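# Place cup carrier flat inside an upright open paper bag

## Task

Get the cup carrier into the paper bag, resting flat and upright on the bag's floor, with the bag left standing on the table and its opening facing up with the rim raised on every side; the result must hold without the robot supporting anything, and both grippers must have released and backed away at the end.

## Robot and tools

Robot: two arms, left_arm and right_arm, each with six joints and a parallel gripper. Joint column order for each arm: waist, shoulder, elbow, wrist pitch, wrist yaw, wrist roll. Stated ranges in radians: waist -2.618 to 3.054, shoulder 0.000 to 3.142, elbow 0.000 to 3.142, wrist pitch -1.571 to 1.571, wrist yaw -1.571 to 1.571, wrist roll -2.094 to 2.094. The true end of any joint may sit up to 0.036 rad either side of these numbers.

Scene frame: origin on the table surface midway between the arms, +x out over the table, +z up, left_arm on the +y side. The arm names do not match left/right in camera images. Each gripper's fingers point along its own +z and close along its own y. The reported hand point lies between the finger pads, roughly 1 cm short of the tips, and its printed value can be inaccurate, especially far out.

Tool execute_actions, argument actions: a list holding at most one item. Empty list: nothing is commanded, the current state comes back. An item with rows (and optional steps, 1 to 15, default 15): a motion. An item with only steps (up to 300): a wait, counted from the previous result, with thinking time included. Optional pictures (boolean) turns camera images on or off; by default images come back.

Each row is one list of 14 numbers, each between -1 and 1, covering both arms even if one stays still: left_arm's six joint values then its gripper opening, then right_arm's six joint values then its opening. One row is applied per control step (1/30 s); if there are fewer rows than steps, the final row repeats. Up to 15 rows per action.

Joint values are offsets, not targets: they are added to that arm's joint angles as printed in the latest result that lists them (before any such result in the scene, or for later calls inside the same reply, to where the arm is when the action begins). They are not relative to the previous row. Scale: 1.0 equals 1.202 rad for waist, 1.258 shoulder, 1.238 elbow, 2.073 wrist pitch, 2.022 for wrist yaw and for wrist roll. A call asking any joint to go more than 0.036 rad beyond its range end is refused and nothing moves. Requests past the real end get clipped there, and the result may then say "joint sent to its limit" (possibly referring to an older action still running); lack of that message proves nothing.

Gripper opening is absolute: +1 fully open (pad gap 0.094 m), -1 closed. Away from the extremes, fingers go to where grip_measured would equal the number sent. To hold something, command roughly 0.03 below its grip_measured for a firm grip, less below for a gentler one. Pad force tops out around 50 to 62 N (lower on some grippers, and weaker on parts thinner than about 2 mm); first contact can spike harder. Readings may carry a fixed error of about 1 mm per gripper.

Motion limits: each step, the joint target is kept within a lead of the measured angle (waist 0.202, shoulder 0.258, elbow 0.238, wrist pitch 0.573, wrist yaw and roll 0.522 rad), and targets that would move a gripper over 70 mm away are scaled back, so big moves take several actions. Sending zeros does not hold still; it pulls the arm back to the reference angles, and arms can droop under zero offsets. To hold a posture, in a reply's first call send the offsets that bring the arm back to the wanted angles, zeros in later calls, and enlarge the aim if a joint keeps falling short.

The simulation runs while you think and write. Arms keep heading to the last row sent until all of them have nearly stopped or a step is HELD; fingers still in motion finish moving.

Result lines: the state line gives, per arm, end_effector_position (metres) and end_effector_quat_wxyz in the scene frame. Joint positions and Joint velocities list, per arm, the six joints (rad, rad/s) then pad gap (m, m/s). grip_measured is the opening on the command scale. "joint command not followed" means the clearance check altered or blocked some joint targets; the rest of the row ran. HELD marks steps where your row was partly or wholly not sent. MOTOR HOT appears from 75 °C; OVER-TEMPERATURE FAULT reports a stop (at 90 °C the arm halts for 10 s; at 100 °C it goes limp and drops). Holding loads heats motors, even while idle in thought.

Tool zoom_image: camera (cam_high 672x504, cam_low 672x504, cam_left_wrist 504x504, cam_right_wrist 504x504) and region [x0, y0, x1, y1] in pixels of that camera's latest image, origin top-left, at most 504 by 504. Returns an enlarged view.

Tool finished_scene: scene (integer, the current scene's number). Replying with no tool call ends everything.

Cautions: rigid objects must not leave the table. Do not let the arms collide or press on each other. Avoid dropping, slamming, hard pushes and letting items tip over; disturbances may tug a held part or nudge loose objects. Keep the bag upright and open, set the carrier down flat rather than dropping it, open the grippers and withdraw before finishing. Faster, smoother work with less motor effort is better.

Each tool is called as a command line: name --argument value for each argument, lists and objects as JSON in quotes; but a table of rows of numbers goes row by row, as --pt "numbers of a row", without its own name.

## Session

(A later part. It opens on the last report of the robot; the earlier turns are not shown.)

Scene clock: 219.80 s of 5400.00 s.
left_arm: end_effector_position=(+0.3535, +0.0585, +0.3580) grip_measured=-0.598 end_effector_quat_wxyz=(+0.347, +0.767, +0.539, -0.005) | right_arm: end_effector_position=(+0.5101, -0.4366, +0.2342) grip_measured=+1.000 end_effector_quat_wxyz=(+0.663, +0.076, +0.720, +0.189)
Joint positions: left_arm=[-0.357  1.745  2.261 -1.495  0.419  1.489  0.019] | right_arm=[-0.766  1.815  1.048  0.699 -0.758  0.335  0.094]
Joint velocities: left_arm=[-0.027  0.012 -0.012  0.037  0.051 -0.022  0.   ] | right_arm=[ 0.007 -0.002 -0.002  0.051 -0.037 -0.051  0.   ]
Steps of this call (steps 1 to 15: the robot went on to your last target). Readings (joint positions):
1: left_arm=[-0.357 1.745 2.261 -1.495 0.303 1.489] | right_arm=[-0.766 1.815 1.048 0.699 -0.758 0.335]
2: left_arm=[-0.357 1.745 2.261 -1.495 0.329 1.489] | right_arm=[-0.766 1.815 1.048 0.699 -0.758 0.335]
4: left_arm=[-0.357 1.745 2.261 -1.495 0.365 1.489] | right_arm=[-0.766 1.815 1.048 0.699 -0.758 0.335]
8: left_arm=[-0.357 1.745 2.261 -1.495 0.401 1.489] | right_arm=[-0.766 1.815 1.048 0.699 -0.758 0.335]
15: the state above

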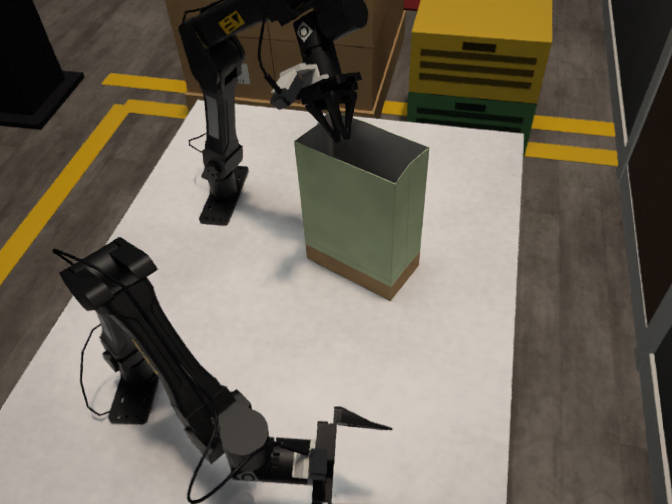

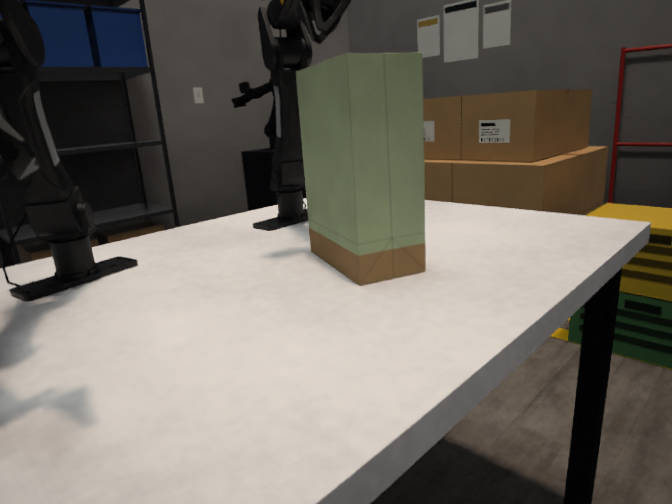

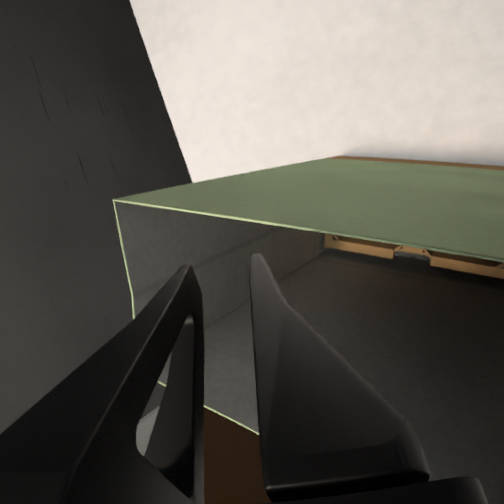

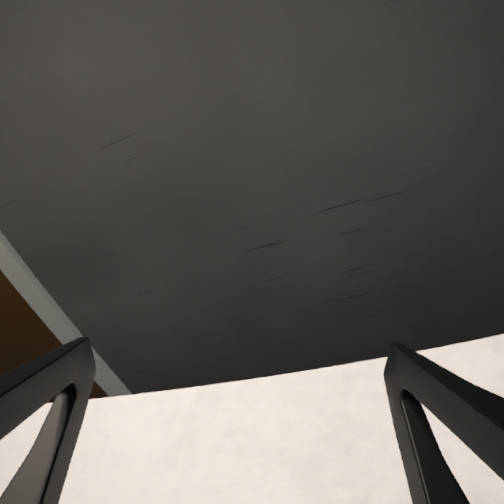

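Camera is outside the front; shift +y.

execute_actions --actions '[{"rows":[[0.05,0,0,0,0,0,-0.6,0,0,0,0,0,0,1],[0.11,0,0,0,0,0,-0.6,0,0,0,0,0,0,1],[0.17,0,0,0,0,0,-0.6,0,0,0,0,0,0,1],[0.22,0,0,0,0,0,-0.6,0,0,0,0,0,0,1]]}]'

Scene clock: 225.23 s of 5400.00 s.
left_arm: end_effector_position=(+0.3920, +0.1595, +0.3563) grip_measured=-0.598 end_effector_quat_wxyz=(+0.340, +0.686, +0.641, +0.050) | right_arm: end_effector_position=(+0.5101, -0.4366, +0.2342) grip_measured=+1.000 end_effector_quat_wxyz=(+0.663, +0.076, +0.720, +0.189)
Joint positions: left_arm=[-0.087  1.749  2.261 -1.489  0.398  1.489  0.019] | right_arm=[-0.766  1.815  1.048  0.699 -0.758  0.335  0.094]
Joint velocities: left_arm=[0.007 0.012 0.002 0.007 0.051 0.007 0.001] | right_arm=[-0.002  0.002 -0.007 -0.037 -0.007  0.037  0.   ]
Steps of this call (steps 1 to 15: the robot went on to your last target; steps 16 to 90: nothing new was sent; then 1.93 s passed at rest; steps 91 to 105: all 15 steps of this action). Readings (joint positions):
91: left_arm=[-0.351 1.745 2.261 -1.495 0.424 1.489] | right_arm=[-0.766 1.815 1.048 0.699 -0.758 0.335]
92: left_arm=[-0.331 1.745 2.261 -1.495 0.428 1.489] | right_arm=[-0.766 1.815 1.048 0.699 -0.758 0.335]
94: left_arm=[-0.234 1.745 2.261 -1.495 0.433 1.489] | right_arm=[-0.766 1.815 1.048 0.699 -0.758 0.335]
98: left_arm=[-0.074 1.749 2.261 -1.489 0.398 1.489] | right_arm=[-0.766 1.815 1.048 0.699 -0.758 0.335]
105: the state above

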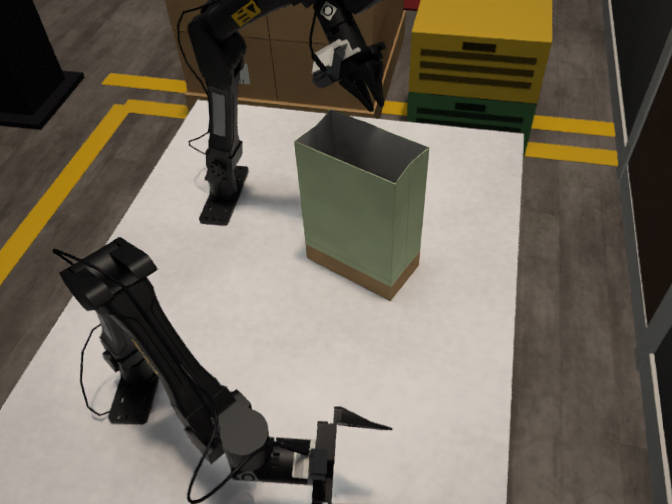

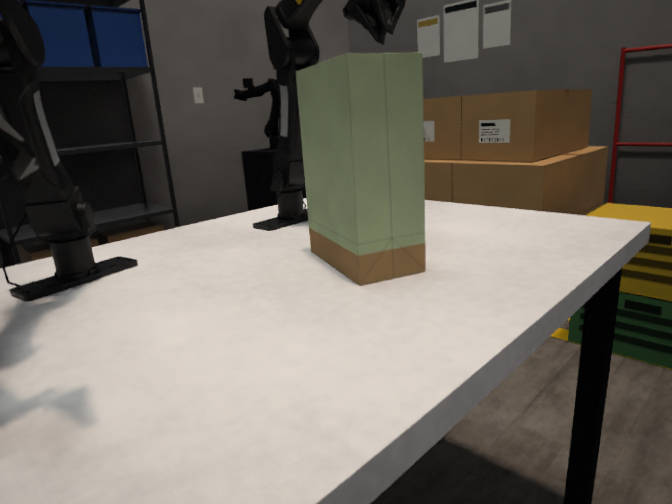

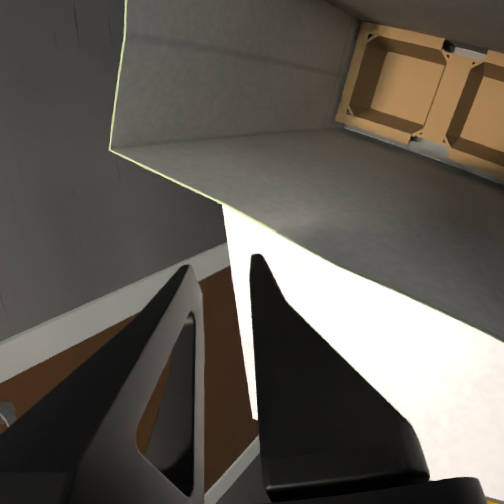

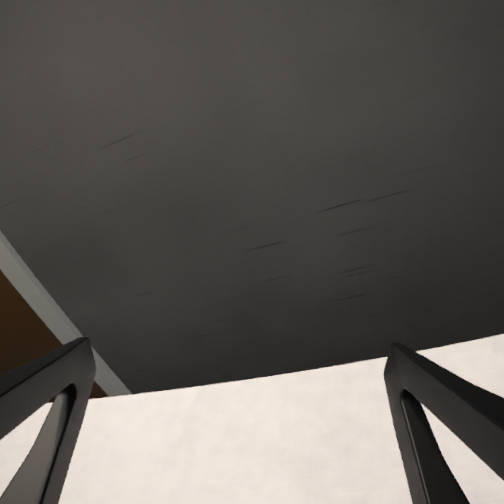

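Flat. Retreat.

execute_actions --actions '[{"rows":[[0.1,-0.02,0,0,0,0,-0.6,0,0,0,0,0,0,1],[0.25,-0.05,0,0,0,0,-0.6,0,0,0,0,0,0,1],[0.4,-0.05,0,0,0,0,-0.6,0,0,0,0,0,0,1],[0.55,-0.05,0,0,0,0,-0.6,0,0,0,0,0,0,1],[0.7,-0.05,0,0,0,0,-0.6,0,0,0,0,0,0,1]]}]' --pictures false

execute_actions --actions '[{"steps":15}]'

Scene clock: 230.40 s of 5400.00 s.
left_arm: end_effector_position=(+0.3121, +0.4770, +0.3679) grip_measured=-0.598 end_effector_quat_wxyz=(+0.281, +0.353, +0.866, +0.215) | right_arm: end_effector_position=(+0.5101, -0.4366, +0.2342) grip_measured=+1.000 end_effector_quat_wxyz=(+0.663, +0.076, +0.720, +0.189)
Joint positions: left_arm=[ 0.777  1.717  2.261 -1.474  0.366  1.489  0.019] | right_arm=[-0.766  1.815  1.048  0.699 -0.758  0.335  0.094]
Joint velocities: left_arm=[ 0.115 -0.037  0.002 -0.022 -0.081 -0.022 -0.001] | right_arm=[-0.002 -0.012  0.012  0.007 -0.081 -0.007  0.   ]
Steps of this call (steps 1 to 15: the robot went on to your last target; steps 16 to 90: nothing new was sent; then 1.67 s passed at rest; steps 91 to 105: all 15 steps of this action). Readings (joint positions):
91: left_arm=[-0.074 1.749 2.261 -1.489 0.404 1.489] | right_arm=[-0.766 1.815 1.048 0.699 -0.758 0.335]
92: left_arm=[-0.038 1.746 2.261 -1.489 0.413 1.489] | right_arm=[-0.766 1.815 1.048 0.699 -0.758 0.335]
94: left_arm=[0.090 1.736 2.261 -1.486 0.411 1.489] | right_arm=[-0.766 1.815 1.048 0.699 -0.758 0.335]
98: left_arm=[0.392 1.720 2.261 -1.478 0.399 1.489] | right_arm=[-0.766 1.815 1.048 0.699 -0.758 0.335]
105: the state above

Scene clock: 230.90 s of 5400.00 s.
left_arm: end_effector_position=(+0.3151, +0.4678, +0.3730) grip_measured=-0.598 end_effector_quat_wxyz=(+0.290, +0.362, +0.859, +0.216) | right_arm: end_effector_position=(+0.5101, -0.4366, +0.2342) grip_measured=+1.000 end_effector_quat_wxyz=(+0.663, +0.076, +0.720, +0.189)
Joint positions: left_arm=[ 0.76   1.705  2.261 -1.474  0.378  1.489  0.019] | right_arm=[-0.766  1.815  1.048  0.699 -0.758  0.335  0.094]
Joint velocities: left_arm=[-0.017  0.007  0.017 -0.037  0.066  0.007  0.   ] | right_arm=[-0.007 -0.007 -0.002 -0.007  0.007  0.037  0.   ]
Steps of this call (steps 1 to 15: the robot went on to your last target). Readings (joint positions):
1: left_arm=[0.777 1.716 2.261 -1.474 0.366 1.489] | right_arm=[-0.766 1.815 1.048 0.699 -0.758 0.335]
2: left_arm=[0.772 1.714 2.261 -1.474 0.367 1.489] | right_arm=[-0.766 1.815 1.048 0.699 -0.758 0.335]
4: left_arm=[0.763 1.710 2.261 -1.474 0.372 1.489] | right_arm=[-0.766 1.815 1.048 0.699 -0.758 0.335]
8: left_arm=[0.760 1.705 2.261 -1.474 0.377 1.489] | right_arm=[-0.766 1.815 1.048 0.699 -0.758 0.335]
15: the state above

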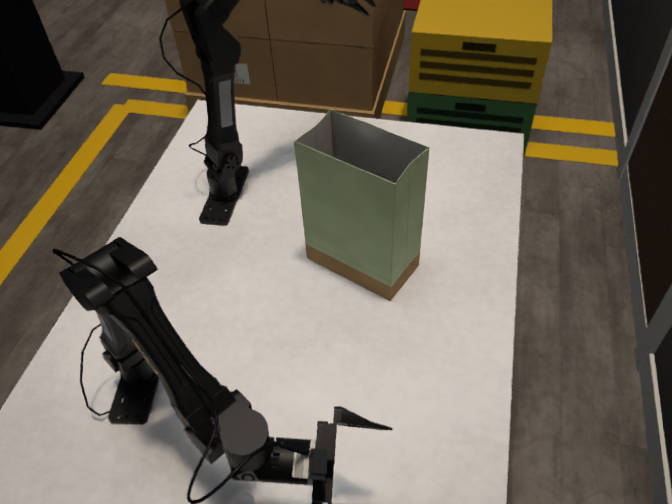

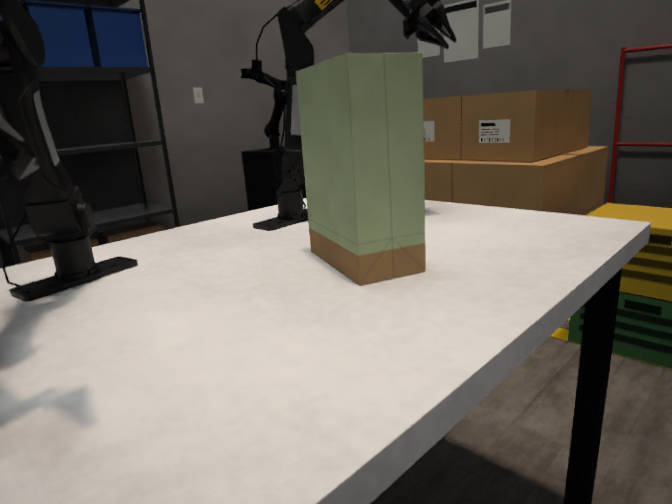

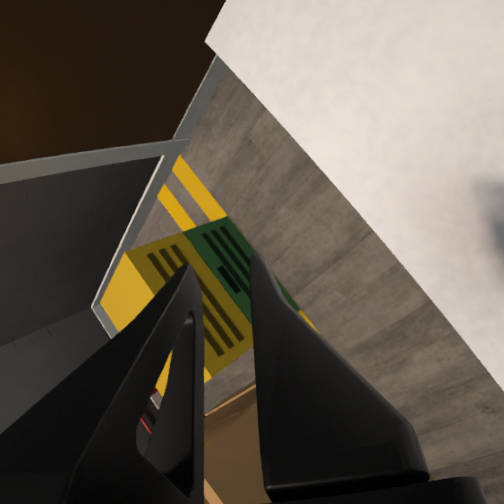

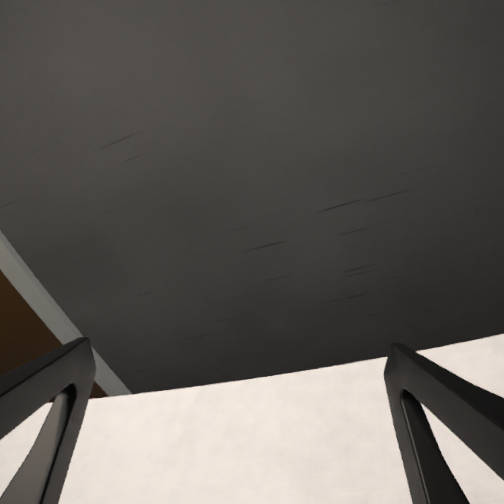

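execute_actions --actions '[]'

finished_scene --scene 2

Scene clock: 236.43 s of 5400.00 s.
left_arm: end_effector_position=(+0.3151, +0.4678, +0.3730) grip_measured=-0.598 end_effector_quat_wxyz=(+0.290, +0.362, +0.859, +0.216) | right_arm: end_effector_position=(+0.5101, -0.4366, +0.2342) grip_measured=+1.000 end_effector_quat_wxyz=(+0.663, +0.076, +0.720, +0.189)
Joint positions: left_arm=[ 0.76   1.705  2.261 -1.474  0.378  1.489  0.019] | right_arm=[-0.766  1.815  1.048  0.699 -0.758  0.335  0.094]
Joint velocities: left_arm=[ 0.007 -0.002 -0.007  0.007  0.051 -0.022 -0.001] | right_arm=[-0.007  0.027  0.017 -0.007 -0.007 -0.066  0.   ]
Steps of this call (steps 1 to 15: the robot went on to your last target; steps 16 to 90: nothing new was sent; then 2.53 s passed at rest). Readings (joint positions):
1: left_arm=[0.760 1.705 2.261 -1.474 0.378 1.489] | right_arm=[-0.766 1.815 1.048 0.699 -0.758 0.335]
2: left_arm=[0.760 1.705 2.261 -1.474 0.378 1.489] | right_arm=[-0.766 1.815 1.048 0.699 -0.758 0.335]
4: left_arm=[0.760 1.705 2.261 -1.474 0.378 1.489] | right_arm=[-0.766 1.815 1.048 0.699 -0.758 0.335]
8: left_arm=[0.760 1.705 2.261 -1.474 0.378 1.489] | right_arm=[-0.766 1.815 1.048 0.699 -0.758 0.335]
90: the state above
All arms were judged still, so your last target was given up. Only a new action makes them travel on or press farther. Fingers that are still opening or closing keep moving.

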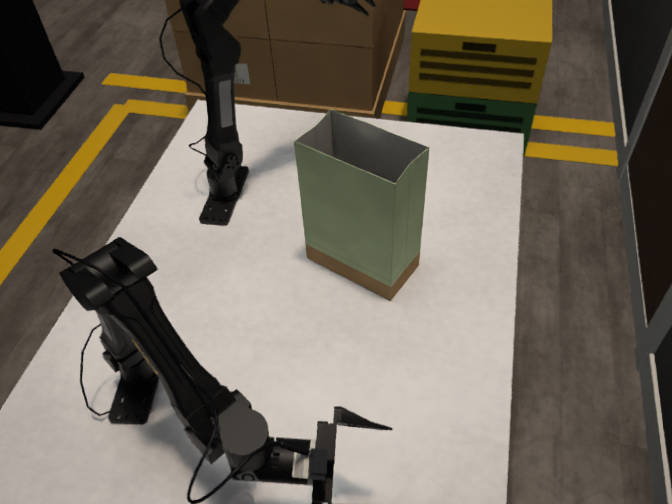

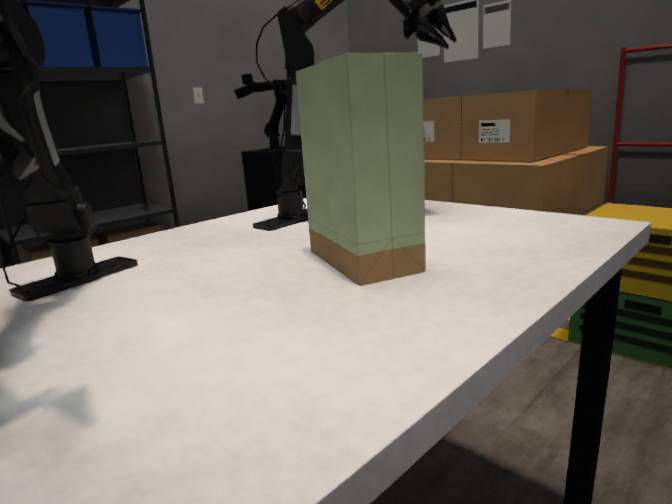

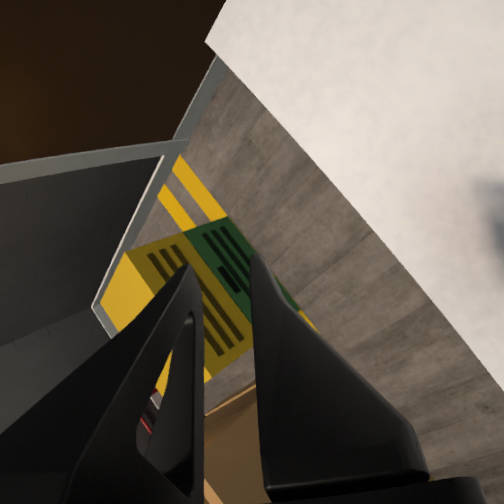

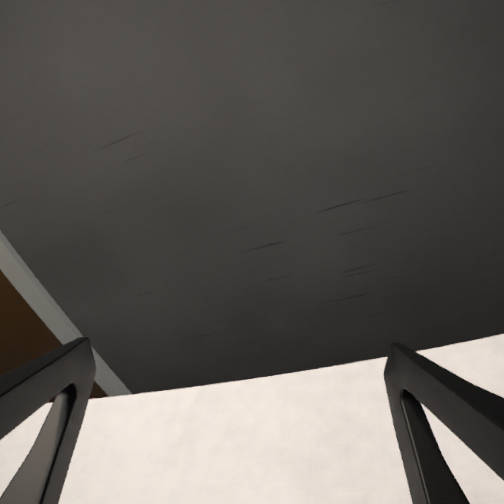

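The scene is finished: the task was done.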